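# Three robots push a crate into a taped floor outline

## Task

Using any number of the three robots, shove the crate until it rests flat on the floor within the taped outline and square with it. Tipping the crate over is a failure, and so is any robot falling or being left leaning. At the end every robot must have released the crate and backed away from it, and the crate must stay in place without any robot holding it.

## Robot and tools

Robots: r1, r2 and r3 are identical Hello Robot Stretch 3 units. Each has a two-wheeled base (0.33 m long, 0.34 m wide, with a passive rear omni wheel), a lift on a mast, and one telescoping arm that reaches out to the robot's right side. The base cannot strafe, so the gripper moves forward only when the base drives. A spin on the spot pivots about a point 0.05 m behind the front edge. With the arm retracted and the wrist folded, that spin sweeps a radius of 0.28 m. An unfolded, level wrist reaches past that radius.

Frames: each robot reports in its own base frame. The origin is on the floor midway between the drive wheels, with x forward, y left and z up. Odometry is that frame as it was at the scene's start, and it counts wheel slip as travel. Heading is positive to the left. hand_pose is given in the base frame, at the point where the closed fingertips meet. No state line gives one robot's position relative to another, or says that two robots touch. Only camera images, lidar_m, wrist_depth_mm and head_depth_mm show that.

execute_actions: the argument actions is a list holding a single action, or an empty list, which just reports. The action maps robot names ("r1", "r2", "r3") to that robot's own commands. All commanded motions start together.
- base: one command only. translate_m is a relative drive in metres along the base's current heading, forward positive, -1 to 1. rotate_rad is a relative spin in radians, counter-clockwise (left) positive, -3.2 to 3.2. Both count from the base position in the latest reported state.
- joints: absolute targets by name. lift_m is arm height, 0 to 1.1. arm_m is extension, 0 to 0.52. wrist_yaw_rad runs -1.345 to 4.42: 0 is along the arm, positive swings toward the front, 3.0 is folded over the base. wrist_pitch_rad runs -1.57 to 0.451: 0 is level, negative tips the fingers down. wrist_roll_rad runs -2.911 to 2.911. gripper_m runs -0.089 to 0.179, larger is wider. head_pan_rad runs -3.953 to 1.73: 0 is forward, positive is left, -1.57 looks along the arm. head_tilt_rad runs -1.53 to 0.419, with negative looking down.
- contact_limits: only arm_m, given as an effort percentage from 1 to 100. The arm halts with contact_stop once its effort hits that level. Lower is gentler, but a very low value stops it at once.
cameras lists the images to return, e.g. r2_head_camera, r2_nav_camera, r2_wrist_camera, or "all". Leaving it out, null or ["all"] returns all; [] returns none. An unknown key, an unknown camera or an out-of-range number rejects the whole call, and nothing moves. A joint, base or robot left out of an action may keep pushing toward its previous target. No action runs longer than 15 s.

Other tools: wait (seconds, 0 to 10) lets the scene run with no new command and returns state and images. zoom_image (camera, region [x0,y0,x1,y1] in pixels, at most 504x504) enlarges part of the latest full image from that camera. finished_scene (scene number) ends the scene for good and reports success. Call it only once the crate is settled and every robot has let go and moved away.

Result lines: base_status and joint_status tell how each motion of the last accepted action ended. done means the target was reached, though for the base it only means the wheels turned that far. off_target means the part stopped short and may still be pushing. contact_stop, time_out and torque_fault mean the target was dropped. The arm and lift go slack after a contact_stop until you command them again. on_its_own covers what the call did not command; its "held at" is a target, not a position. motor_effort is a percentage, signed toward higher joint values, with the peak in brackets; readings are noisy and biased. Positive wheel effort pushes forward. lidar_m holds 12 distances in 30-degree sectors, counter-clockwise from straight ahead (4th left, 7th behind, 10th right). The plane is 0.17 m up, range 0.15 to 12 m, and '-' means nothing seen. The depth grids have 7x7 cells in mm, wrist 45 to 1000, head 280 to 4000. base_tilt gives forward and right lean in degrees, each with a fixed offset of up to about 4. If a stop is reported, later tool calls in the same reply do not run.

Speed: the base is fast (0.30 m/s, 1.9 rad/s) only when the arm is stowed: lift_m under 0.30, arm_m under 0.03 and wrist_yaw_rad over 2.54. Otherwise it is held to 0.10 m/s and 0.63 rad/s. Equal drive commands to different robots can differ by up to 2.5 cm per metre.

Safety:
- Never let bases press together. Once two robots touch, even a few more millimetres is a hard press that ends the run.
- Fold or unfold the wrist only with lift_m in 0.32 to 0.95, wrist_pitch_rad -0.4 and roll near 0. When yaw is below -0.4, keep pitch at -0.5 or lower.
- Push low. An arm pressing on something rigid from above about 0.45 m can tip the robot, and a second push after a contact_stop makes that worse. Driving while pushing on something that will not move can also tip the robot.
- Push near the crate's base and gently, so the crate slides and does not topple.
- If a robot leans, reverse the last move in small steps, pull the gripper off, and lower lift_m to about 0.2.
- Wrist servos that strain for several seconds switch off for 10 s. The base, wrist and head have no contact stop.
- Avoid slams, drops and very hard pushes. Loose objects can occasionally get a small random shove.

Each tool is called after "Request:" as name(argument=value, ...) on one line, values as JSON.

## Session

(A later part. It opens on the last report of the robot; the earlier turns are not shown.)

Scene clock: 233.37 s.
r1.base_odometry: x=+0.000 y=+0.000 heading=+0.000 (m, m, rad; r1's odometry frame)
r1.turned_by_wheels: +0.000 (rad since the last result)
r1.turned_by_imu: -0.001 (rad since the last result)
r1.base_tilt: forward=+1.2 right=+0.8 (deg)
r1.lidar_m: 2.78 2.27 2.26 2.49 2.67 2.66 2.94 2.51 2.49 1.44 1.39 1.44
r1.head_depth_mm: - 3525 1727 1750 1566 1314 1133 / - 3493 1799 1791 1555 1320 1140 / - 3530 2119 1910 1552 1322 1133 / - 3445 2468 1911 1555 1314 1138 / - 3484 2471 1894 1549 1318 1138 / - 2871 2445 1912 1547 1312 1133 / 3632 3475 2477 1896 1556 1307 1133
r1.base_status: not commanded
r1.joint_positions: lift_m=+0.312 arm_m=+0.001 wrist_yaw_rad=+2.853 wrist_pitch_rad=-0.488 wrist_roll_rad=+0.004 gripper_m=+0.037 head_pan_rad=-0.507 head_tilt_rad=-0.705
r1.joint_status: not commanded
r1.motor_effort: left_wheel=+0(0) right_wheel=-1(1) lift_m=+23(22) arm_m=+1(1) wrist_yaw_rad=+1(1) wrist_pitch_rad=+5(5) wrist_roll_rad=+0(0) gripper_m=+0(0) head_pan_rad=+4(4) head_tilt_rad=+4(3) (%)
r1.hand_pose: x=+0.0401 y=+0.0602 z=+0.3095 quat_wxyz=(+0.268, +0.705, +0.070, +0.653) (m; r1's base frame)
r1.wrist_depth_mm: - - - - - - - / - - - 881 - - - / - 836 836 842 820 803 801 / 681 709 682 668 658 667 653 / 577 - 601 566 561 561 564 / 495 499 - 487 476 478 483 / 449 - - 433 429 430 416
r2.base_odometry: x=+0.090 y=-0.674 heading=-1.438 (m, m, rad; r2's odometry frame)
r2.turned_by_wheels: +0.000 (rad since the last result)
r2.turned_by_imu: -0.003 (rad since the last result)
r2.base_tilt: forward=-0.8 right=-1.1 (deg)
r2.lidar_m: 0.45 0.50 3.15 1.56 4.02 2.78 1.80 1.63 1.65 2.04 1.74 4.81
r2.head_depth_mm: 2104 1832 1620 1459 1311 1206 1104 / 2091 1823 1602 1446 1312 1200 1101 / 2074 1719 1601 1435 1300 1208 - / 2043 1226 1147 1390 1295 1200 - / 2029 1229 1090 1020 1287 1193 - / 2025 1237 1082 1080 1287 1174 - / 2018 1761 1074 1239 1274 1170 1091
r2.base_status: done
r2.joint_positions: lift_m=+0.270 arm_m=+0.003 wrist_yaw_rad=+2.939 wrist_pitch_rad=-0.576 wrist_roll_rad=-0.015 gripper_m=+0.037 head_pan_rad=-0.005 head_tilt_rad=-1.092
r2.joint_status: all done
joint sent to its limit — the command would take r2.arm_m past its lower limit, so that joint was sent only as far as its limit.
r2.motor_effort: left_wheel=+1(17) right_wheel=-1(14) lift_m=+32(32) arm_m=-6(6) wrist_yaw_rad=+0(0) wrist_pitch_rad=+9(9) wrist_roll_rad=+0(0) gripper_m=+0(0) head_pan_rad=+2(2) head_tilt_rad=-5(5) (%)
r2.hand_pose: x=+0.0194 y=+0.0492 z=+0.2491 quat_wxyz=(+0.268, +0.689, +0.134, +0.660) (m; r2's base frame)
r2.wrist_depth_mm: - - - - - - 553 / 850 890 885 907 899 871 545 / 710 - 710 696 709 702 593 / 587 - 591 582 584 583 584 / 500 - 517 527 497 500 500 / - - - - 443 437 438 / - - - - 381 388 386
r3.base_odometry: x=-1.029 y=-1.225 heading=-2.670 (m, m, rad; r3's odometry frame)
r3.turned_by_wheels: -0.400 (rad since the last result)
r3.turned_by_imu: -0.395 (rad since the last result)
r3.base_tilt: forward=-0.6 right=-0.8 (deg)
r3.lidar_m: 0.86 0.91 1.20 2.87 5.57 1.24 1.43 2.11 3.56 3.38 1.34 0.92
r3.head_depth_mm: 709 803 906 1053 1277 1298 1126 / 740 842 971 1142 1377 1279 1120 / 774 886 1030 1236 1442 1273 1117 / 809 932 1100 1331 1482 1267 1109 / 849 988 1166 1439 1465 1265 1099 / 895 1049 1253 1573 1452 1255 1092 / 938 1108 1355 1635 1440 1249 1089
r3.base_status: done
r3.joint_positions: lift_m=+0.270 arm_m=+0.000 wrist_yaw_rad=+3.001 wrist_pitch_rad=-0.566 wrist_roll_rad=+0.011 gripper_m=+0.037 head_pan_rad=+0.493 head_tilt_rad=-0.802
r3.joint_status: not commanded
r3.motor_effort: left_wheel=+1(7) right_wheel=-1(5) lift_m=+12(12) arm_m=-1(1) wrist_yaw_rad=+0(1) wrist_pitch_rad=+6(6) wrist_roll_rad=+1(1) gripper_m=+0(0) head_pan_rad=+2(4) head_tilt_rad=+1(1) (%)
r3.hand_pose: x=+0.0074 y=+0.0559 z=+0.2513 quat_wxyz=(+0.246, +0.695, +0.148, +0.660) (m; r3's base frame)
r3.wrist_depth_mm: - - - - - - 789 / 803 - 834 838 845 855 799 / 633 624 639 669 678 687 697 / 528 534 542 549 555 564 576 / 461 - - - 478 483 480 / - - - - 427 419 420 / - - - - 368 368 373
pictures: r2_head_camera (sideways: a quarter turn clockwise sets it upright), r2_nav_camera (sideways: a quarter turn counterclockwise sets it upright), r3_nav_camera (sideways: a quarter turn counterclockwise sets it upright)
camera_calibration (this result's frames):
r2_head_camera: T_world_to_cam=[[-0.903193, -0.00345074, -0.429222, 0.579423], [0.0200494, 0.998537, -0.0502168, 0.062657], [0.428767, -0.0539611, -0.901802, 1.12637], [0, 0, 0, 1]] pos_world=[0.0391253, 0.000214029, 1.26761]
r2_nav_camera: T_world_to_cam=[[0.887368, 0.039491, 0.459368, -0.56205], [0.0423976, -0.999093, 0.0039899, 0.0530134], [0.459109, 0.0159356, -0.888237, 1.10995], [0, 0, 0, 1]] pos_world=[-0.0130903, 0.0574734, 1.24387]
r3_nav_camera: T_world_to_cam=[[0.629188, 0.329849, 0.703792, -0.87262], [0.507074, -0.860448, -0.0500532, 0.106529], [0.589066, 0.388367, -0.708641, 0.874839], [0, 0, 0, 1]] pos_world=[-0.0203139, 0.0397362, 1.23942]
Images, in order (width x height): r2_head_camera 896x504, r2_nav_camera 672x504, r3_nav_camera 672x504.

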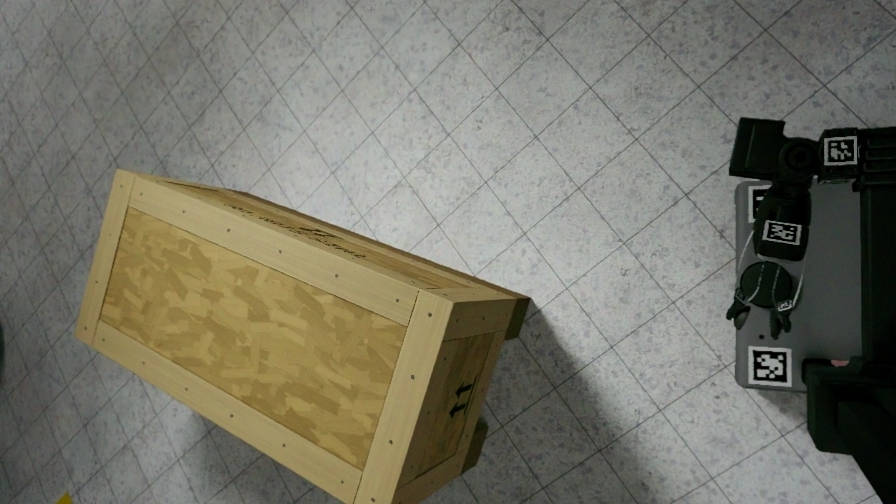

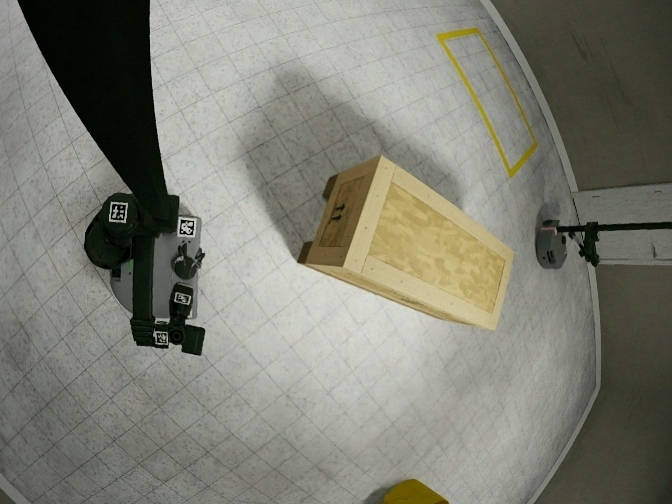

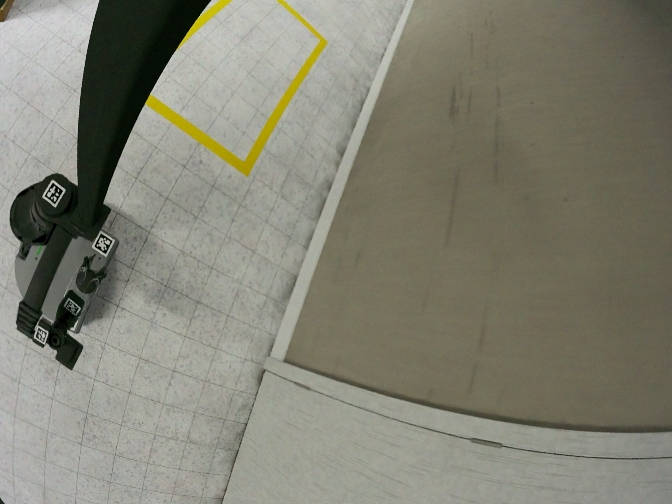

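Request:
execute_actions(actions=[{"r2":{"base":{"rotate_rad":-0.62},"joints":{"wrist_yaw_rad":3.05}},"r3":{"base":{"translate_m":-1.0},"joints":{"head_pan_rad":1.7,"head_tilt_rad":-0.9}}}], cameras=["r3_head_camera","r3_nav_camera"])

Request:
execute_actions(actions=[{"r2":{"base":{"translate_m":0.569}}}], cameras=["r2_nav_camera"])

Request:
execute_actions(actions=[{"r2":{"base":{"rotate_rad":1.855}},"r3":{"base":{"translate_m":-1.0}}}], cameras=["r2_head_camera","r2_nav_camera","r3_head_camera","r3_nav_camera"])

Scene clock: 262.73 s.
r1.base_odometry: x=+0.000 y=+0.000 heading=+0.000 (m, m, rad; r1's odometry frame)
r1.turned_by_wheels: +0.000 (rad since the last result)
r1.turned_by_imu: -0.001 (rad since the last result)
r1.base_tilt: forward=+1.2 right=+0.8 (deg)
r1.lidar_m: 2.77 2.28 2.26 2.50 2.67 2.66 2.94 2.51 2.49 2.75 1.39 1.44
r1.head_depth_mm: - 3542 1738 1743 1559 1318 1140 / - 3474 1806 1810 1568 1312 1136 / - 2583 2125 1908 1561 1320 1137 / - 3477 2473 1911 1554 1314 1133 / - 3466 2474 1906 1550 1317 1135 / - 3460 2453 1895 1561 1315 1132 / 3718 3449 2463 1897 1548 1306 1132
r1.base_status: not commanded
r1.joint_positions: lift_m=+0.312 arm_m=+0.001 wrist_yaw_rad=+2.853 wrist_pitch_rad=-0.488 wrist_roll_rad=+0.004 gripper_m=+0.037 head_pan_rad=-0.507 head_tilt_rad=-0.705
r1.joint_status: not commanded
r1.motor_effort: left_wheel=+0(1) right_wheel=+0(1) lift_m=+22(23) arm_m=+1(1) wrist_yaw_rad=+0(1) wrist_pitch_rad=+5(5) wrist_roll_rad=+0(0) gripper_m=-1(1) head_pan_rad=+4(4) head_tilt_rad=+4(4) (%)
r1.hand_pose: x=+0.0401 y=+0.0602 z=+0.3095 quat_wxyz=(+0.268, +0.705, +0.070, +0.653) (m; r1's base frame)
r1.wrist_depth_mm: - - - - - - - / - - - 896 - - - / - 851 845 809 820 814 800 / 667 707 679 680 678 670 649 / 574 - 584 569 567 569 561 / 501 502 - 486 467 482 474 / 445 - - 436 420 427 421
r2.base_odometry: x=+0.090 y=-0.674 heading=-2.057 (m, m, rad; r2's odometry frame)
r2.turned_by_wheels: -0.620 (rad since the last result)
r2.turned_by_imu: -0.618 (rad since the last result)
r2.base_tilt: forward=-0.8 right=-1.1 (deg)
r2.lidar_m: 1.74 0.45 0.47 3.14 1.57 3.99 3.22 1.88 1.64 1.64 1.91 1.74
r2.head_depth_mm: 2021 1836 1628 1459 1323 1206 1114 / 1801 1822 1607 1448 1308 1203 1108 / 2041 1803 1602 1433 1304 1206 - / 2060 1798 1588 1431 1296 1199 - / 2017 1783 1585 1413 1287 1194 - / 2011 1761 1569 1407 1276 1176 - / 2011 1718 1508 1150 1199 1164 1092
r2.base_status: done
r2.joint_positions: lift_m=+0.270 arm_m=+0.003 wrist_yaw_rad=+3.048 wrist_pitch_rad=-0.576 wrist_roll_rad=-0.015 gripper_m=+0.037 head_pan_rad=-0.005 head_tilt_rad=-1.092
r2.joint_status: all done
r2.motor_effort: left_wheel=+2(10) right_wheel=-3(8) lift_m=+32(32) arm_m=-5(6) wrist_yaw_rad=+2(0) wrist_pitch_rad=+9(9) wrist_roll_rad=+0(1) gripper_m=+0(1) head_pan_rad=+2(2) head_tilt_rad=-6(6) (%)
r2.hand_pose: x=-0.0025 y=+0.0526 z=+0.2491 quat_wxyz=(+0.231, +0.681, +0.171, +0.673) (m; r2's base frame)
r2.wrist_depth_mm: - - - - 638 479 388 / 890 - 897 885 719 501 432 / 705 700 717 728 718 524 513 / 594 592 588 588 591 549 575 / 498 517 - - 498 505 501 / - - - - 447 441 434 / - - - - 382 389 389
r3.base_odometry: x=-0.139 y=-0.770 heading=-2.669 (m, m, rad; r3's odometry frame)
r3.turned_by_wheels: +0.000 (rad since the last result)
r3.turned_by_imu: -0.004 (rad since the last result)
r3.base_tilt: forward=-0.6 right=-1.0 (deg)
r3.lidar_m: 1.86 1.94 2.54 0.56 0.52 0.53 2.88 1.18 3.65 3.44 2.87 1.99
r3.head_depth_mm: 3423 2532 2021 1669 1427 1247 1109 / 3368 2494 1988 1668 1430 1247 1109 / 3287 2471 1973 1652 1404 1240 1099 / 3276 2434 1953 1630 1392 1226 1106 / 2570 2394 1933 1627 1183 1224 - / 3017 2367 1923 1125 - - - / 3177 2467 - - - 1164 -
r3.base_status: done
r3.joint_positions: lift_m=+0.270 arm_m=+0.000 wrist_yaw_rad=+3.001 wrist_pitch_rad=-0.566 wrist_roll_rad=+0.011 gripper_m=+0.037 head_pan_rad=+1.693 head_tilt_rad=-0.889
r3.joint_status: all done
r3.motor_effort: left_wheel=+2(5) right_wheel=-1(5) lift_m=+12(12) arm_m=-1(1) wrist_yaw_rad=+1(1) wrist_pitch_rad=+6(6) wrist_roll_rad=+1(1) gripper_m=-1(0) head_pan_rad=+3(29) head_tilt_rad=-3(9) (%)
r3.hand_pose: x=+0.0074 y=+0.0559 z=+0.2513 quat_wxyz=(+0.246, +0.695, +0.148, +0.660) (m; r3's base frame)
r3.wrist_depth_mm: 397 - - - - - - / 422 - 797 823 847 869 874 / 462 593 655 660 672 683 691 / 500 531 548 543 558 562 566 / 462 - - - 479 478 487 / - - - - 426 420 417 / - - - - 367 372 369
pictures: r3_head_camera (sideways: a quarter turn clockwise sets it upright), r3_nav_camera (sideways: a quarter turn counterclockwise sets it upright)
camera_calibration (this result's frames):
r3_head_camera: T_world_to_cam=[[0.136035, -0.766798, -0.627308, 0.828637], [-0.990261, -0.124184, -0.0629463, 0.0839727], [-0.0296343, 0.629761, -0.776224, 0.969647], [0, 0, 0, 1]] pos_world=[-0.000834377, 0.0351799, 1.27776]
r3_nav_camera: T_world_to_cam=[[-0.086465, 0.763556, 0.639926, -0.785034], [0.98627, 0.156317, -0.0532547, 0.107768], [-0.140694, 0.626536, -0.766589, 0.954649], [0, 0, 0, 1]] pos_world=[-0.0398522, -0.0155502, 1.23993]
Images, in order (width x height): r3_head_camera 896x504, r3_nav_camera 672x504.

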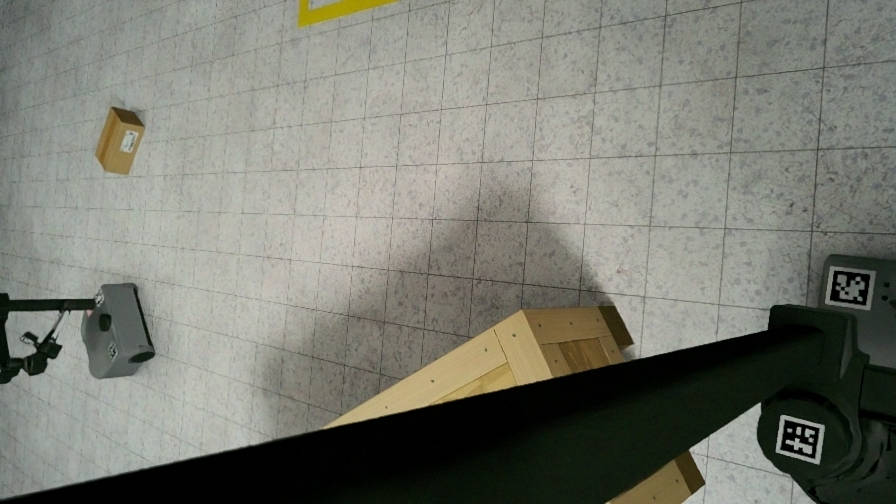

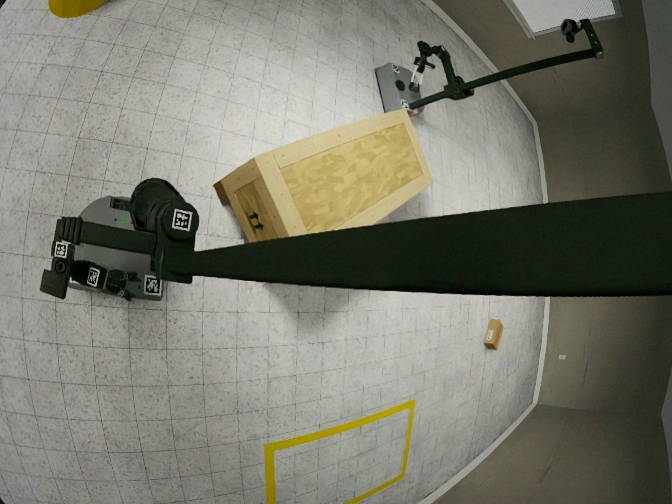

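Scene clock: 266.20 s.
r1.base_odometry: x=+0.000 y=+0.000 heading=+0.000 (m, m, rad; r1's odometry frame)
r1.turned_by_wheels: +0.000 (rad since the last result)
r1.turned_by_imu: -0.001 (rad since the last result)
r1.base_tilt: forward=+1.2 right=+0.9 (deg)
r1.lidar_m: 2.77 2.27 2.26 2.49 2.67 2.66 2.94 2.51 2.49 2.73 1.39 1.43
r1.head_depth_mm: - 3473 1723 1743 1567 1321 1139 / - 3477 1810 1796 1543 1317 1138 / - 2582 2141 1902 1556 1306 1138 / - 3457 2463 1910 1552 1308 1129 / - 3492 2475 1909 1550 1316 1139 / - 3459 2457 1885 1539 1306 1128 / 3786 3458 2447 1907 1563 1310 1137
r1.base_status: not commanded
r1.joint_positions: lift_m=+0.312 arm_m=+0.001 wrist_yaw_rad=+2.853 wrist_pitch_rad=-0.488 wrist_roll_rad=+0.004 gripper_m=+0.037 head_pan_rad=-0.507 head_tilt_rad=-0.705
r1.joint_status: not commanded
r1.motor_effort: left_wheel=+1(0) right_wheel=+0(0) lift_m=+23(22) arm_m=+1(1) wrist_yaw_rad=-1(0) wrist_pitch_rad=+5(5) wrist_roll_rad=+0(0) gripper_m=+0(1) head_pan_rad=+4(5) head_tilt_rad=+4(3) (%)
r1.hand_pose: x=+0.0401 y=+0.0602 z=+0.3095 quat_wxyz=(+0.268, +0.705, +0.070, +0.653) (m; r1's base frame)
r1.wrist_depth_mm: - - - - - - - / - - - 877 - - - / - 826 828 835 832 817 798 / 671 710 684 669 676 679 654 / 572 - 597 568 573 561 557 / 494 496 - 484 478 476 475 / 445 - - 431 430 428 424
r2.base_odometry: x=-0.176 y=-1.177 heading=-2.057 (m, m, rad; r2's odometry frame)
r2.turned_by_wheels: +0.000 (rad since the last result)
r2.turned_by_imu: +0.001 (rad since the last result)
r2.base_tilt: forward=-0.8 right=-1.2 (deg)
r2.lidar_m: 1.30 0.75 0.41 0.35 0.35 1.99 3.52 2.05 1.79 1.79 2.09 1.19
r2.head_depth_mm: 2110 1562 1607 1462 1314 1201 1108 / 2099 1536 1604 1452 1305 1192 1107 / 2072 1800 1596 1433 1301 1205 - / 2056 1781 1586 1420 1297 1209 - / 2027 1784 1579 1421 1289 1192 - / 2011 1769 1570 1409 1283 1176 - / 1998 1750 1551 1401 1273 1166 1073
r2.base_status: done
r2.joint_positions: lift_m=+0.270 arm_m=+0.003 wrist_yaw_rad=+3.049 wrist_pitch_rad=-0.576 wrist_roll_rad=-0.015 gripper_m=+0.037 head_pan_rad=-0.005 head_tilt_rad=-1.092
r2.joint_status: not commanded
r2.motor_effort: left_wheel=+2(10) right_wheel=-3(7) lift_m=+32(32) arm_m=-5(5) wrist_yaw_rad=+1(1) wrist_pitch_rad=+9(9) wrist_roll_rad=-1(1) gripper_m=+1(0) head_pan_rad=+2(2) head_tilt_rad=-5(6) (%)
r2.hand_pose: x=-0.0026 y=+0.0526 z=+0.2491 quat_wxyz=(+0.231, +0.681, +0.171, +0.673) (m; r2's base frame)
r2.wrist_depth_mm: 298 - 364 409 468 546 676 / 333 - 399 457 523 625 848 / 680 370 446 500 596 681 690 / 586 412 509 541 588 591 581 / 504 478 - - 498 502 507 / - - - - 447 435 433 / - - - - 382 387 392
r3.base_odometry: x=-0.139 y=-0.770 heading=-2.669 (m, m, rad; r3's odometry frame)
r3.turned_by_wheels: +0.000 (rad since the last result)
r3.turned_by_imu: +0.000 (rad since the last result)
r3.base_tilt: forward=-0.6 right=-0.8 (deg)
r3.lidar_m: 1.87 1.93 2.54 0.56 0.52 0.53 2.89 1.18 3.66 3.43 2.87 1.98
r3.head_depth_mm: 3436 2557 2027 1687 1435 1246 1113 / 3321 2490 1988 1657 1429 1247 1107 / 3319 2481 1994 1649 1411 1228 1105 / 3262 2447 1947 1638 1403 1228 1104 / 2600 2406 1942 1623 1188 1231 - / 3019 2375 1936 1130 - - - / 3153 2449 - - - 1172 -
r3.base_status: not commanded
r3.joint_positions: lift_m=+0.270 arm_m=+0.000 wrist_yaw_rad=+3.001 wrist_pitch_rad=-0.566 wrist_roll_rad=+0.011 gripper_m=+0.037 head_pan_rad=+1.693 head_tilt_rad=-0.889
r3.joint_status: not commanded
r3.motor_effort: left_wheel=+2(2) right_wheel=-1(1) lift_m=+12(12) arm_m=-1(1) wrist_yaw_rad=-1(1) wrist_pitch_rad=+6(6) wrist_roll_rad=+1(1) gripper_m=-1(1) head_pan_rad=+4(3) head_tilt_rad=-4(3) (%)
r3.hand_pose: x=+0.0074 y=+0.0559 z=+0.2513 quat_wxyz=(+0.246, +0.695, +0.148, +0.660) (m; r3's base frame)
r3.wrist_depth_mm: 395 - - - - - - / 430 - 795 838 861 876 890 / 453 593 654 658 673 686 691 / 496 529 545 551 553 555 568 / 465 - - - 481 477 480 / - - - - 425 418 422 / - - - - 364 369 373
pictures: r2_nav_camera (sideways: a quarter turn counterclockwise sets it upright)
camera_calibration (this result's frames):
r2_nav_camera: T_world_to_cam=[[0.887367, 0.0394911, 0.459369, -0.56205], [0.0423978, -0.999093, 0.00398991, 0.0530134], [0.459109, 0.0159357, -0.888237, 1.10995], [0, 0, 0, 1]] pos_world=[-0.0130903, 0.0574734, 1.24387]
Images, in order (width x height): r2_nav_camera 672x504.

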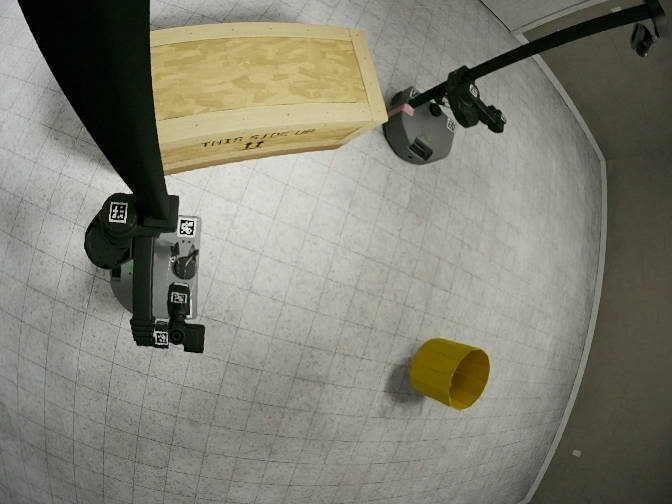

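Scene clock: 271.20 s.
r1.base_odometry: x=+0.000 y=+0.000 heading=+0.000 (m, m, rad; r1's odometry frame)
r1.turned_by_wheels: +0.000 (rad since the last result)
r1.turned_by_imu: -0.001 (rad since the last result)
r1.base_tilt: forward=+1.2 right=+0.9 (deg)
r1.lidar_m: 2.77 2.27 2.26 2.49 2.68 2.65 2.94 2.51 2.49 2.75 1.39 1.44
r1.head_depth_mm: - 3501 1722 1752 1556 1315 1136 / - 3502 1800 1798 1551 1312 1134 / - 3469 2109 1912 1542 1314 1141 / - 3514 2465 1901 1566 1315 1133 / - 3457 2444 1905 1552 1310 1134 / - 3470 2451 1911 1548 1311 1141 / 3791 3467 2448 1903 1547 1304 1131
r1.base_status: not commanded
r1.joint_positions: lift_m=+0.312 arm_m=+0.001 wrist_yaw_rad=+2.853 wrist_pitch_rad=-0.488 wrist_roll_rad=+0.004 gripper_m=+0.037 head_pan_rad=-0.507 head_tilt_rad=-0.705
r1.joint_status: not commanded
r1.motor_effort: left_wheel=+0(1) right_wheel=-1(1) lift_m=+23(22) arm_m=+1(1) wrist_yaw_rad=+1(0) wrist_pitch_rad=+6(5) wrist_roll_rad=+0(0) gripper_m=-1(1) head_pan_rad=+4(4) head_tilt_rad=+4(4) (%)
r1.hand_pose: x=+0.0401 y=+0.0602 z=+0.3095 quat_wxyz=(+0.268, +0.705, +0.070, +0.653) (m; r1's base frame)
r1.wrist_depth_mm: - - - - - - - / - - - 887 - - - / - 830 848 853 847 800 835 / 675 707 681 661 659 650 653 / 570 - 584 561 573 555 541 / 498 501 - 489 471 481 475 / 440 - - 439 428 427 419
r2.base_odometry: x=-0.176 y=-1.177 heading=-0.203 (m, m, rad; r2's odometry frame)
r2.turned_by_wheels: +1.855 (rad since the last result)
r2.turned_by_imu: +1.837 (rad since the last result)
r2.base_tilt: forward=-0.7 right=-1.1 (deg)
r2.lidar_m: 0.35 0.36 4.56 2.46 1.84 1.79 1.88 2.62 0.56 4.12 0.51 0.36
r2.head_depth_mm: 2111 1833 1113 1003 1269 1209 1107 / 2093 1824 1107 998 1261 1202 1101 / 2085 1806 1100 992 1258 1211 - / 2070 1784 1091 985 1246 1201 - / 2033 1762 1084 980 1237 1193 - / 2009 1761 1558 1405 1288 1176 - / 2001 1754 1557 1403 1271 1168 1091
r2.base_status: done
r2.joint_positions: lift_m=+0.270 arm_m=+0.003 wrist_yaw_rad=+3.049 wrist_pitch_rad=-0.576 wrist_roll_rad=-0.015 gripper_m=+0.037 head_pan_rad=-0.005 head_tilt_rad=-1.092
r2.joint_status: not commanded
r2.motor_effort: left_wheel=-1(7) right_wheel=+2(12) lift_m=+32(32) arm_m=-6(6) wrist_yaw_rad=+1(1) wrist_pitch_rad=+8(9) wrist_roll_rad=-1(0) gripper_m=+0(0) head_pan_rad=+3(2) head_tilt_rad=-5(5) (%)
r2.hand_pose: x=-0.0026 y=+0.0525 z=+0.2491 quat_wxyz=(+0.231, +0.681, +0.171, +0.673) (m; r2's base frame)
r2.wrist_depth_mm: - - - - - - - / 871 - 896 883 894 891 879 / 698 704 706 693 702 709 710 / 588 583 584 593 582 589 585 / 503 515 - - 504 504 504 / - - - - 442 435 413 / - - - - 380 389 383
r3.base_odometry: x=+0.752 y=-0.315 heading=-2.669 (m, m, rad; r3's odometry frame)
r3.turned_by_wheels: +0.000 (rad since the last result)
r3.turned_by_imu: -0.003 (rad since the last result)
r3.base_tilt: forward=-0.6 right=-0.9 (deg)
r3.lidar_m: 2.87 0.66 0.67 0.69 0.81 1.99 1.89 1.93 0.51 0.51 3.57 3.03
r3.head_depth_mm: 3139 2545 1959 1167 1117 1210 1112 / 3036 2472 1396 1214 1337 1238 1104 / 3322 2478 1969 1423 1409 1247 1104 / 3274 2446 1960 1640 1350 1222 1108 / 3190 2424 1938 1611 1223 1223 - / 2885 2166 1063 1036 - - - / 2966 2448 - - - 1195 -
r3.base_status: done
r3.joint_positions: lift_m=+0.270 arm_m=+0.000 wrist_yaw_rad=+3.001 wrist_pitch_rad=-0.566 wrist_roll_rad=+0.011 gripper_m=+0.037 head_pan_rad=+1.693 head_tilt_rad=-0.889
r3.joint_status: not commanded
r3.motor_effort: left_wheel=+1(4) right_wheel=-1(7) lift_m=+12(12) arm_m=-2(1) wrist_yaw_rad=-1(1) wrist_pitch_rad=+6(6) wrist_roll_rad=+1(1) gripper_m=+0(0) head_pan_rad=+3(2) head_tilt_rad=-3(3) (%)
r3.hand_pose: x=+0.0074 y=+0.0559 z=+0.2513 quat_wxyz=(+0.246, +0.695, +0.148, +0.660) (m; r3's base frame)
r3.wrist_depth_mm: - - - 859 689 579 494 / 712 - 591 831 756 610 521 / 644 556 626 651 680 644 590 / 532 537 545 553 558 555 566 / 464 - - - 483 478 483 / - - - - 426 417 419 / - - - - 365 370 372
pictures: r2_head_camera (sideways: a quarter turn clockwise sets it upright), r2_nav_camera (sideways: a quarter turn counterclockwise sets it upright), r3_head_camera (sideways: a quarter turn clockwise sets it upright), r3_nav_camera (sideways: a quarter turn counterclockwise sets it upright)
camera_calibration (this result's frames):
r2_head_camera: T_world_to_cam=[[-0.903193, -0.00345048, -0.429222, 0.579423], [0.0200497, 0.998537, -0.0502168, 0.062657], [0.428767, -0.0539612, -0.901802, 1.12637], [0, 0, 0, 1]] pos_world=[0.0391253, 0.000214019, 1.26761]
r2_nav_camera: T_world_to_cam=[[0.887368, 0.0394907, 0.459368, -0.56205], [0.0423974, -0.999093, 0.0039899, 0.0530134], [0.459109, 0.0159355, -0.888237, 1.10995], [0, 0, 0, 1]] pos_world=[-0.0130903, 0.0574734, 1.24387]
r3_head_camera: T_world_to_cam=[[0.136244, -0.766761, -0.627307, 0.828636], [-0.990227, -0.124453, -0.0629463, 0.0839725], [-0.0298056, 0.629753, -0.776224, 0.969648], [0, 0, 0, 1]] pos_world=[-0.000843946, 0.035178, 1.27776]
r3_nav_camera: T_world_to_cam=[[-0.0866728, 0.763533, 0.639926, -0.785032], [0.986228, 0.156585, -0.0532547, 0.107768], [-0.140865, 0.626497, -0.766589, 0.95465], [0, 0, 0, 1]] pos_world=[-0.039848, -0.0155627, 1.23993]
Images, in order (width x height): r2_head_camera 896x504, r2_nav_camera 672x504, r3_head_camera 896x504, r3_nav_camera 672x504.

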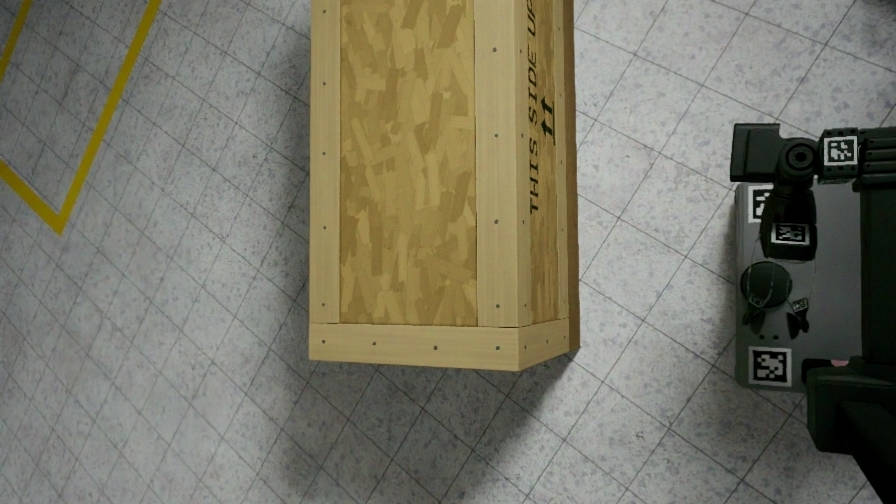

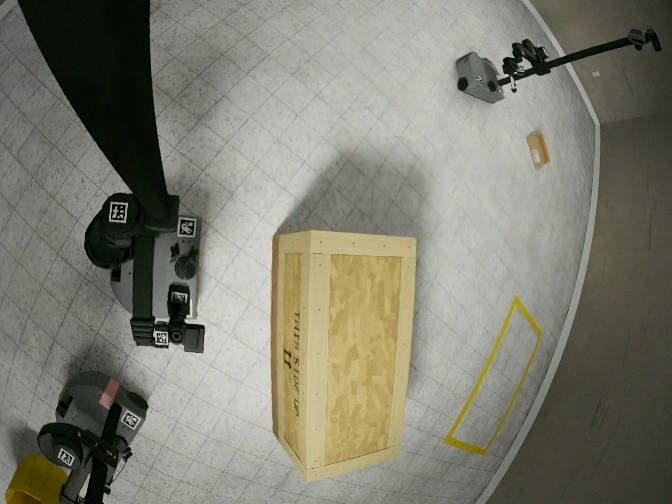

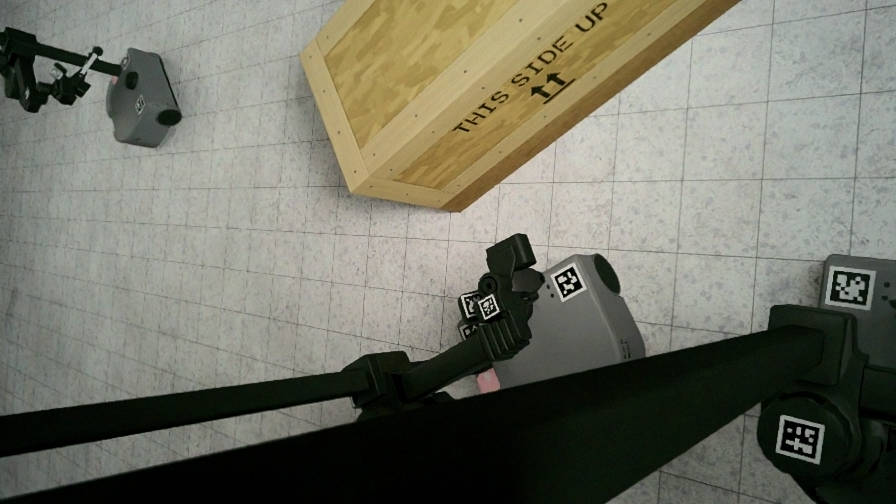

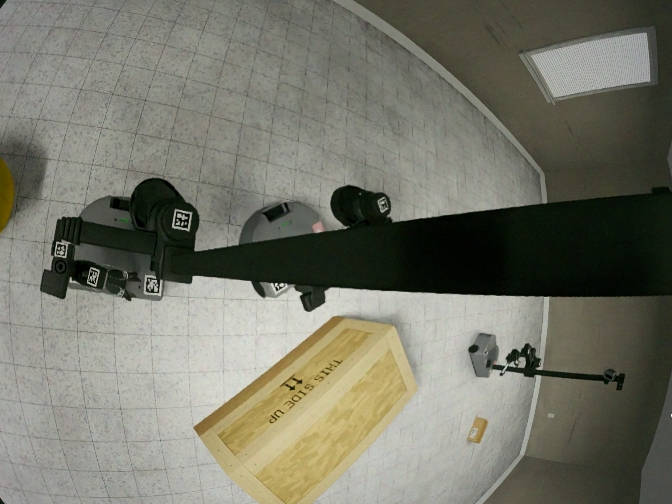

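Request:
execute_actions(actions=[{"r2":{"base":{"translate_m":0.26}},"r3":{"base":{"rotate_rad":0.918},"joints":{"head_pan_rad":0,"head_tilt_rad":-1.1}}}], cameras=[])

Request:
execute_actions(actions=[{"r3":{"base":{"translate_m":0.364}}}], cameras=[])

Request:
execute_actions(actions=[{"r3":{"base":{"rotate_rad":-0.279}}}], cameras=["r2_head_camera","r3_head_camera","r3_nav_camera"])

Scene clock: 338.03 s.
r1.base_odometry: x=+0.000 y=+0.000 heading=+0.000 (m, m, rad; r1's odometry frame)
r1.turned_by_wheels: +0.000 (rad since the last result)
r1.turned_by_imu: -0.001 (rad since the last result)
r1.base_tilt: forward=+1.2 right=+0.9 (deg)
r1.lidar_m: 2.78 2.27 2.26 2.49 2.66 2.65 2.93 2.50 2.49 2.75 1.39 1.44
r1.head_depth_mm: - 3444 1733 1758 1562 1320 1141 / - 3533 1793 1784 1565 1317 1138 / - 3499 2118 1911 1557 1318 1131 / - 3461 2456 1917 1570 1316 1137 / - 3460 2473 1914 1550 1314 1133 / - 3472 2440 1907 1543 1315 1134 / 3747 3413 2432 1903 1559 1309 1133
r1.base_status: not commanded
r1.joint_positions: lift_m=+0.312 arm_m=+0.001 wrist_yaw_rad=+2.853 wrist_pitch_rad=-0.488 wrist_roll_rad=+0.004 gripper_m=+0.037 head_pan_rad=-0.507 head_tilt_rad=-0.705
r1.joint_status: not commanded
r1.motor_effort: left_wheel=+1(0) right_wheel=-1(0) lift_m=+22(23) arm_m=+1(1) wrist_yaw_rad=+1(0) wrist_pitch_rad=+5(5) wrist_roll_rad=+0(0) gripper_m=+1(0) head_pan_rad=+5(4) head_tilt_rad=+3(3) (%)
r1.hand_pose: x=+0.0401 y=+0.0602 z=+0.3095 quat_wxyz=(+0.268, +0.705, +0.070, +0.653) (m; r1's base frame)
r1.wrist_depth_mm: - - - - - - - / - - - 874 - - - / - 866 828 849 820 807 812 / 663 719 677 665 669 663 652 / 578 - 580 567 574 565 549 / 496 507 - 489 470 477 484 / 448 - - 432 420 431 431
r2.base_odometry: x=+0.079 y=-1.229 heading=-0.203 (m, m, rad; r2's odometry frame)
r2.turned_by_wheels: +0.000 (rad since the last result)
r2.turned_by_imu: -0.001 (rad since the last result)
r2.base_tilt: forward=-0.6 right=-1.1 (deg)
r2.lidar_m: - - 0.15 2.78 2.07 2.02 2.11 0.84 0.83 0.38 0.15 -
r2.head_depth_mm: 2117 1830 1622 998 910 1056 1108 / 2076 1824 1609 994 903 994 1106 / 2064 1798 1605 987 901 855 - / 2048 1786 1586 985 896 840 - / 2026 1760 1576 978 891 834 - / 2002 1758 1563 1406 1263 1157 - / 2004 1763 1559 1404 1284 1171 1083
r2.base_status: done
r2.joint_positions: lift_m=+0.270 arm_m=+0.003 wrist_yaw_rad=+3.049 wrist_pitch_rad=-0.576 wrist_roll_rad=-0.015 gripper_m=+0.037 head_pan_rad=-0.005 head_tilt_rad=-1.092
r2.joint_status: not commanded
r2.motor_effort: left_wheel=-1(7) right_wheel=+2(7) lift_m=+32(32) arm_m=-6(5) wrist_yaw_rad=+1(1) wrist_pitch_rad=+9(9) wrist_roll_rad=+0(0) gripper_m=+0(1) head_pan_rad=+2(2) head_tilt_rad=-5(5) (%)
r2.hand_pose: x=-0.0026 y=+0.0526 z=+0.2491 quat_wxyz=(+0.231, +0.681, +0.171, +0.673) (m; r2's base frame)
r2.wrist_depth_mm: - - - - - 141 103 / 889 - 890 924 865 145 105 / 698 702 705 718 681 148 107 / 589 588 583 584 556 156 111 / 501 516 - - 246 160 113 / - - - - 227 164 116 / - - - - 284 165 119
r3.base_odometry: x=+0.752 y=-0.315 heading=-1.751 (m, m, rad; r3's odometry frame)
r3.turned_by_wheels: +0.918 (rad since the last result)
r3.turned_by_imu: +0.904 (rad since the last result)
r3.base_tilt: forward=-0.5 right=-0.9 (deg)
r3.lidar_m: 0.67 0.78 3.42 2.11 1.89 1.90 0.53 0.51 3.51 3.27 2.86 0.67
r3.head_depth_mm: 2173 1881 1634 1455 1320 1203 1104 / 2134 1852 1550 1442 1307 1198 1101 / 2116 1815 1119 1328 1303 1201 - / 2084 1260 1127 1365 1294 1189 - / 2078 1241 1135 1387 1288 1177 - / 2047 1240 1147 1371 1282 1173 - / 2025 1226 1118 1249 1269 1156 1080
r3.base_status: done
r3.joint_positions: lift_m=+0.270 arm_m=+0.000 wrist_yaw_rad=+3.001 wrist_pitch_rad=-0.566 wrist_roll_rad=+0.011 gripper_m=+0.037 head_pan_rad=+0.007 head_tilt_rad=-1.087
r3.joint_status: all done
r3.motor_effort: left_wheel=-1(7) right_wheel=+2(7) lift_m=+12(12) arm_m=-1(1) wrist_yaw_rad=-1(0) wrist_pitch_rad=+6(6) wrist_roll_rad=+1(1) gripper_m=+0(0) head_pan_rad=-2(26) head_tilt_rad=-4(15) (%)
r3.hand_pose: x=+0.0074 y=+0.0559 z=+0.2513 quat_wxyz=(+0.246, +0.695, +0.148, +0.660) (m; r3's base frame)
r3.wrist_depth_mm: - - - - - - 696 / 791 - 815 852 834 653 535 / 637 632 649 665 671 632 554 / 539 538 545 554 554 568 568 / 465 - - - 486 480 490 / - - - - 425 419 422 / - - - - 367 370 371
pictures: none
No camera images: the call's "cameras" was empty. Leave "cameras" out to get every camera's image.

Scene clock: 340.87 s.
r1.base_odometry: x=+0.000 y=+0.000 heading=+0.000 (m, m, rad; r1's odometry frame)
r1.turned_by_wheels: +0.000 (rad since the last result)
r1.turned_by_imu: +0.000 (rad since the last result)
r1.base_tilt: forward=+1.2 right=+0.9 (deg)
r1.lidar_m: 2.77 2.27 2.26 2.49 2.68 2.66 2.93 2.51 2.49 2.75 1.40 1.44
r1.head_depth_mm: - 3483 1721 1741 1557 1312 1137 / - 3496 1804 1799 1554 1318 1137 / - 3511 2141 1914 1558 1314 1138 / - 3502 2482 1901 1543 1310 1138 / - 3442 2455 1893 1553 1314 1132 / - 3497 2455 1906 1548 1309 1136 / 3788 3487 2443 1893 1548 1308 1132
r1.base_status: not commanded
r1.joint_positions: lift_m=+0.312 arm_m=+0.001 wrist_yaw_rad=+2.853 wrist_pitch_rad=-0.488 wrist_roll_rad=+0.004 gripper_m=+0.037 head_pan_rad=-0.507 head_tilt_rad=-0.705
r1.joint_status: not commanded
r1.motor_effort: left_wheel=+0(0) right_wheel=+0(0) lift_m=+22(22) arm_m=+1(1) wrist_yaw_rad=-1(0) wrist_pitch_rad=+6(5) wrist_roll_rad=+0(0) gripper_m=+0(1) head_pan_rad=+4(4) head_tilt_rad=+3(4) (%)
r1.hand_pose: x=+0.0401 y=+0.0602 z=+0.3095 quat_wxyz=(+0.268, +0.705, +0.070, +0.653) (m; r1's base frame)
r1.wrist_depth_mm: - - - - - - - / - - - 893 - - - / - 851 847 836 832 821 799 / 670 708 680 656 669 675 661 / 572 - 577 565 565 560 548 / 497 492 - 486 466 485 479 / 444 - - 434 425 425 421
r2.base_odometry: x=+0.079 y=-1.229 heading=-0.203 (m, m, rad; r2's odometry frame)
r2.turned_by_wheels: +0.000 (rad since the last result)
r2.turned_by_imu: -0.001 (rad since the last result)
r2.base_tilt: forward=-0.7 right=-1.2 (deg)
r2.lidar_m: - - 0.15 2.78 2.08 2.02 2.11 1.37 0.52 0.38 0.15 -
r2.head_depth_mm: 2105 1822 1624 1001 910 1060 1113 / 2100 1822 1605 996 904 998 1100 / 2088 1809 1600 984 900 857 - / 2059 1810 1594 991 900 838 - / 2032 1781 1575 976 890 834 - / 2031 1763 1559 1404 1265 1157 - / 1991 1761 1550 1398 1276 1171 1090
r2.base_status: not commanded
r2.joint_positions: lift_m=+0.270 arm_m=+0.003 wrist_yaw_rad=+3.049 wrist_pitch_rad=-0.576 wrist_roll_rad=-0.015 gripper_m=+0.037 head_pan_rad=-0.005 head_tilt_rad=-1.092
r2.joint_status: not commanded
r2.motor_effort: left_wheel=-1(1) right_wheel=+2(2) lift_m=+32(32) arm_m=-6(6) wrist_yaw_rad=+1(1) wrist_pitch_rad=+9(9) wrist_roll_rad=-1(1) gripper_m=+0(0) head_pan_rad=+2(2) head_tilt_rad=-6(6) (%)
r2.hand_pose: x=-0.0026 y=+0.0526 z=+0.2491 quat_wxyz=(+0.231, +0.681, +0.171, +0.673) (m; r2's base frame)
r2.wrist_depth_mm: - - - - - 141 103 / 892 - 904 878 841 144 105 / 711 712 692 711 679 149 107 / 590 586 588 598 547 155 111 / 497 530 - - 244 160 113 / - - - - 229 165 116 / - - - - 284 165 119
r3.base_odometry: x=+0.686 y=-0.673 heading=-1.752 (m, m, rad; r3's odometry frame)
r3.turned_by_wheels: +0.000 (rad since the last result)
r3.turned_by_imu: +0.000 (rad since the last result)
r3.base_tilt: forward=-0.7 right=-0.8 (deg)
r3.lidar_m: 0.31 0.37 0.56 2.38 2.13 2.13 0.86 0.86 3.79 2.96 0.36 0.31
r3.head_depth_mm: 2170 1873 1637 1467 1321 1204 1105 / 2148 1865 1627 1025 1267 1187 1099 / 2126 1828 1618 998 942 1199 - / 2106 1817 1601 990 1027 1189 - / 2088 1807 1101 984 1167 1178 - / 2061 1773 1087 981 1235 1176 - / 2049 1764 1082 977 1094 1145 1085
r3.base_status: done
r3.joint_positions: lift_m=+0.270 arm_m=+0.000 wrist_yaw_rad=+3.001 wrist_pitch_rad=-0.566 wrist_roll_rad=+0.011 gripper_m=+0.037 head_pan_rad=+0.007 head_tilt_rad=-1.087
r3.joint_status: not commanded
r3.motor_effort: left_wheel=-2(6) right_wheel=+2(8) lift_m=+12(12) arm_m=-2(1) wrist_yaw_rad=-2(0) wrist_pitch_rad=+6(6) wrist_roll_rad=+1(1) gripper_m=+0(0) head_pan_rad=-2(2) head_tilt_rad=-4(4) (%)
r3.hand_pose: x=+0.0074 y=+0.0559 z=+0.2513 quat_wxyz=(+0.246, +0.695, +0.148, +0.660) (m; r3's base frame)
r3.wrist_depth_mm: - - - - 631 576 396 / 791 - 820 649 497 512 391 / 641 622 645 612 482 478 385 / 525 536 541 542 537 517 375 / 463 - - - 479 477 369 / - - - - 427 417 359 / - - - - 367 367 354
pictures: none
No camera images: the call's "cameras" was empty. Leave "cameras" out to get every camera's image.

Scene clock: 342.30 s.
r1.base_odometry: x=+0.000 y=+0.000 heading=+0.000 (m, m, rad; r1's odometry frame)
r1.turned_by_wheels: +0.000 (rad since the last result)
r1.turned_by_imu: +0.000 (rad since the last result)
r1.base_tilt: forward=+1.2 right=+0.9 (deg)
r1.lidar_m: 2.78 2.27 2.26 2.49 2.67 2.66 2.93 2.51 2.49 2.75 1.39 1.44
r1.head_depth_mm: - 3481 1722 1751 1564 1313 1138 / - 3514 1801 1796 1561 1317 1139 / - 3509 2126 1923 1562 1314 1134 / - 3441 2454 1900 1552 1309 1140 / - 3490 2458 1901 1559 1315 1136 / - 3433 2438 1895 1550 1309 1133 / 3747 3440 2456 1893 1559 1308 1135
r1.base_status: not commanded
r1.joint_positions: lift_m=+0.312 arm_m=+0.001 wrist_yaw_rad=+2.853 wrist_pitch_rad=-0.488 wrist_roll_rad=+0.004 gripper_m=+0.037 head_pan_rad=-0.507 head_tilt_rad=-0.705
r1.joint_status: not commanded
r1.motor_effort: left_wheel=+1(0) right_wheel=+0(1) lift_m=+23(23) arm_m=+1(1) wrist_yaw_rad=+0(1) wrist_pitch_rad=+5(5) wrist_roll_rad=+0(0) gripper_m=+0(0) head_pan_rad=+4(4) head_tilt_rad=+3(3) (%)
r1.hand_pose: x=+0.0401 y=+0.0602 z=+0.3095 quat_wxyz=(+0.268, +0.705, +0.070, +0.653) (m; r1's base frame)
r1.wrist_depth_mm: - - - - - - - / - - - 871 - - - / - 831 840 838 824 815 804 / 682 713 678 682 667 646 659 / 570 - 587 569 570 554 553 / 499 499 - 486 472 476 470 / 442 - - 434 427 428 423
r2.base_odometry: x=+0.079 y=-1.229 heading=-0.203 (m, m, rad; r2's odometry frame)
r2.turned_by_wheels: +0.000 (rad since the last result)
r2.turned_by_imu: +0.000 (rad since the last result)
r2.base_tilt: forward=-0.7 right=-1.1 (deg)
r2.lidar_m: - - 0.15 2.77 2.07 2.01 2.11 1.37 0.48 0.38 0.15 -
r2.head_depth_mm: 2120 1841 1617 997 910 1064 1104 / 2101 1818 1594 996 905 998 1108 / 2072 1800 1592 990 900 853 - / 2072 1784 1587 982 894 838 - / 2017 1776 1577 973 884 833 - / 2011 1764 1555 1406 1258 1157 - / 1994 1748 1552 1399 1277 1171 1089
r2.base_status: not commanded
r2.joint_positions: lift_m=+0.270 arm_m=+0.003 wrist_yaw_rad=+3.049 wrist_pitch_rad=-0.576 wrist_roll_rad=-0.015 gripper_m=+0.037 head_pan_rad=-0.005 head_tilt_rad=-1.092
r2.joint_status: not commanded
r2.motor_effort: left_wheel=-1(1) right_wheel=+2(2) lift_m=+32(32) arm_m=-6(6) wrist_yaw_rad=+1(1) wrist_pitch_rad=+9(9) wrist_roll_rad=+0(1) gripper_m=+0(0) head_pan_rad=+1(2) head_tilt_rad=-6(5) (%)
r2.hand_pose: x=-0.0026 y=+0.0526 z=+0.2491 quat_wxyz=(+0.231, +0.681, +0.171, +0.673) (m; r2's base frame)
r2.wrist_depth_mm: - - - - - 141 103 / 885 - 904 893 836 144 105 / 709 699 707 701 665 148 107 / 596 593 584 594 549 156 111 / 507 514 - - 247 160 113 / - - - - 227 165 116 / - - - - 283 164 118
r3.base_odometry: x=+0.686 y=-0.673 heading=-2.030 (m, m, rad; r3's odometry frame)
r3.turned_by_wheels: -0.279 (rad since the last result)
r3.turned_by_imu: -0.275 (rad since the last result)
r3.base_tilt: forward=-0.6 right=-0.9 (deg)
r3.lidar_m: 0.31 0.32 0.44 0.69 2.18 2.12 2.24 0.85 3.78 3.60 2.70 0.33
r3.head_depth_mm: 2207 1864 1627 1460 1313 1206 1104 / 2164 1844 1634 1450 1313 1198 1096 / 2115 1844 1628 1033 1252 1197 - / 2076 1803 1577 996 1043 1189 - / 2068 1805 1583 987 1044 1185 - / 2059 1765 1579 978 1050 1170 - / 2050 1766 1558 972 1055 1155 1079
r3.base_status: done
r3.joint_positions: lift_m=+0.270 arm_m=+0.000 wrist_yaw_rad=+3.001 wrist_pitch_rad=-0.566 wrist_roll_rad=+0.011 gripper_m=+0.037 head_pan_rad=+0.007 head_tilt_rad=-1.087
r3.joint_status: not commanded
r3.motor_effort: left_wheel=+2(7) right_wheel=-1(6) lift_m=+12(12) arm_m=-1(1) wrist_yaw_rad=-1(0) wrist_pitch_rad=+6(6) wrist_roll_rad=+1(1) gripper_m=+0(1) head_pan_rad=-2(2) head_tilt_rad=-4(4) (%)
r3.hand_pose: x=+0.0074 y=+0.0559 z=+0.2513 quat_wxyz=(+0.246, +0.695, +0.148, +0.660) (m; r3's base frame)
r3.wrist_depth_mm: - - - 653 600 410 301 / 807 - 740 494 526 427 309 / 646 633 629 515 543 429 312 / 527 538 542 549 558 442 317 / 463 - - - 482 446 322 / - - - - 427 411 327 / - - - - 363 372 331
pictures: r2_head_camera (sideways: a quarter turn clockwise sets it upright), r3_head_camera (sideways: a quarter turn clockwise sets it upright), r3_nav_camera (sideways: a quarter turn counterclockwise sets it upright)
camera_calibration (this result's frames):
r2_head_camera: T_world_to_cam=[[-0.903193, -0.00345046, -0.429222, 0.579423], [0.0200497, 0.998537, -0.0502168, 0.062657], [0.428767, -0.0539612, -0.901802, 1.12637], [0, 0, 0, 1]] pos_world=[0.0391253, 0.000214019, 1.26761]
r3_head_camera: T_world_to_cam=[[-0.885874, -0.047277, -0.46151, 0.61888], [-0.0213595, 0.997895, -0.0612243, 0.0758044], [0.463433, -0.0443794, -0.88502, 1.10806], [0, 0, 0, 1]] pos_world=[0.0363549, 0.00278909, 1.27092]
r3_nav_camera: T_world_to_cam=[[0.879601, -0.00156986, 0.475709, -0.57699], [0.0301718, -0.997797, -0.0590815, 0.121171], [0.474754, 0.0663212, -0.877616, 1.09523], [0, 0, 0, 1]] pos_world=[-0.0160986, 0.0473617, 1.24283]
Images, in order (width x height): r2_head_camera 896x504, r3_head_camera 896x504, r3_nav_camera 672x504.

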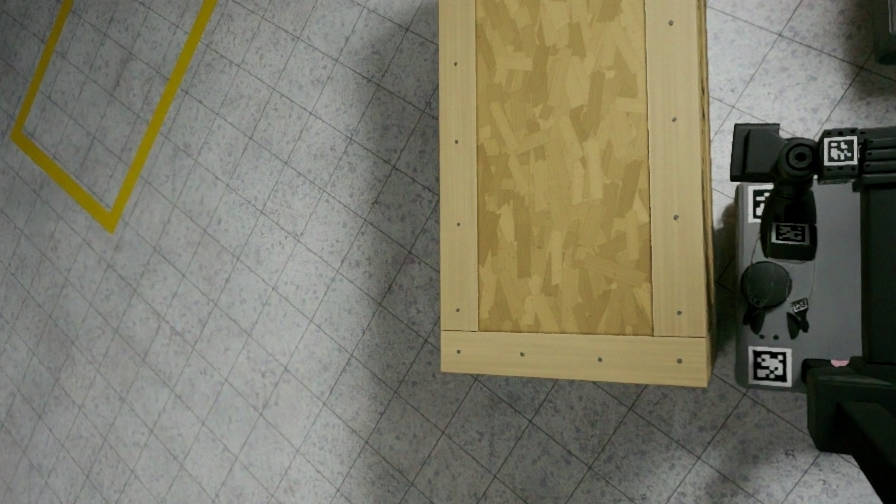

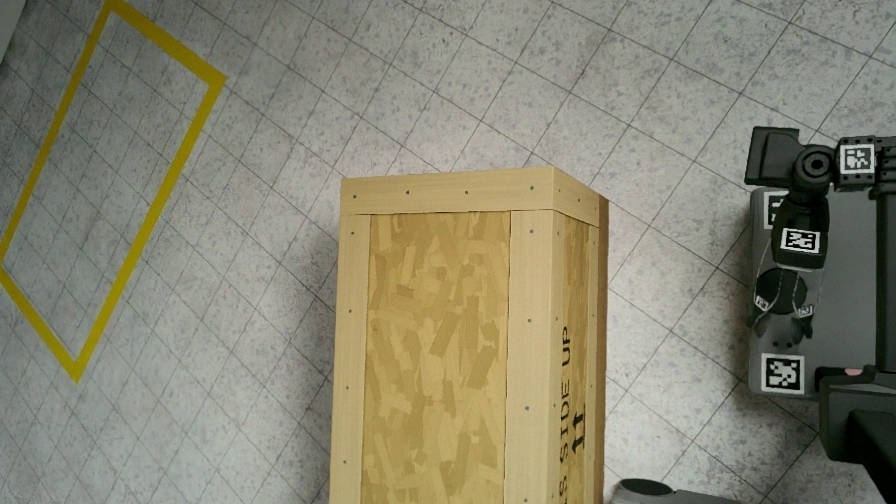

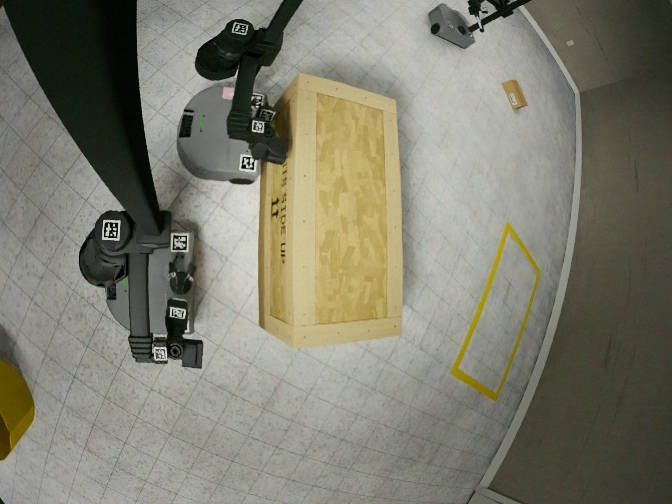

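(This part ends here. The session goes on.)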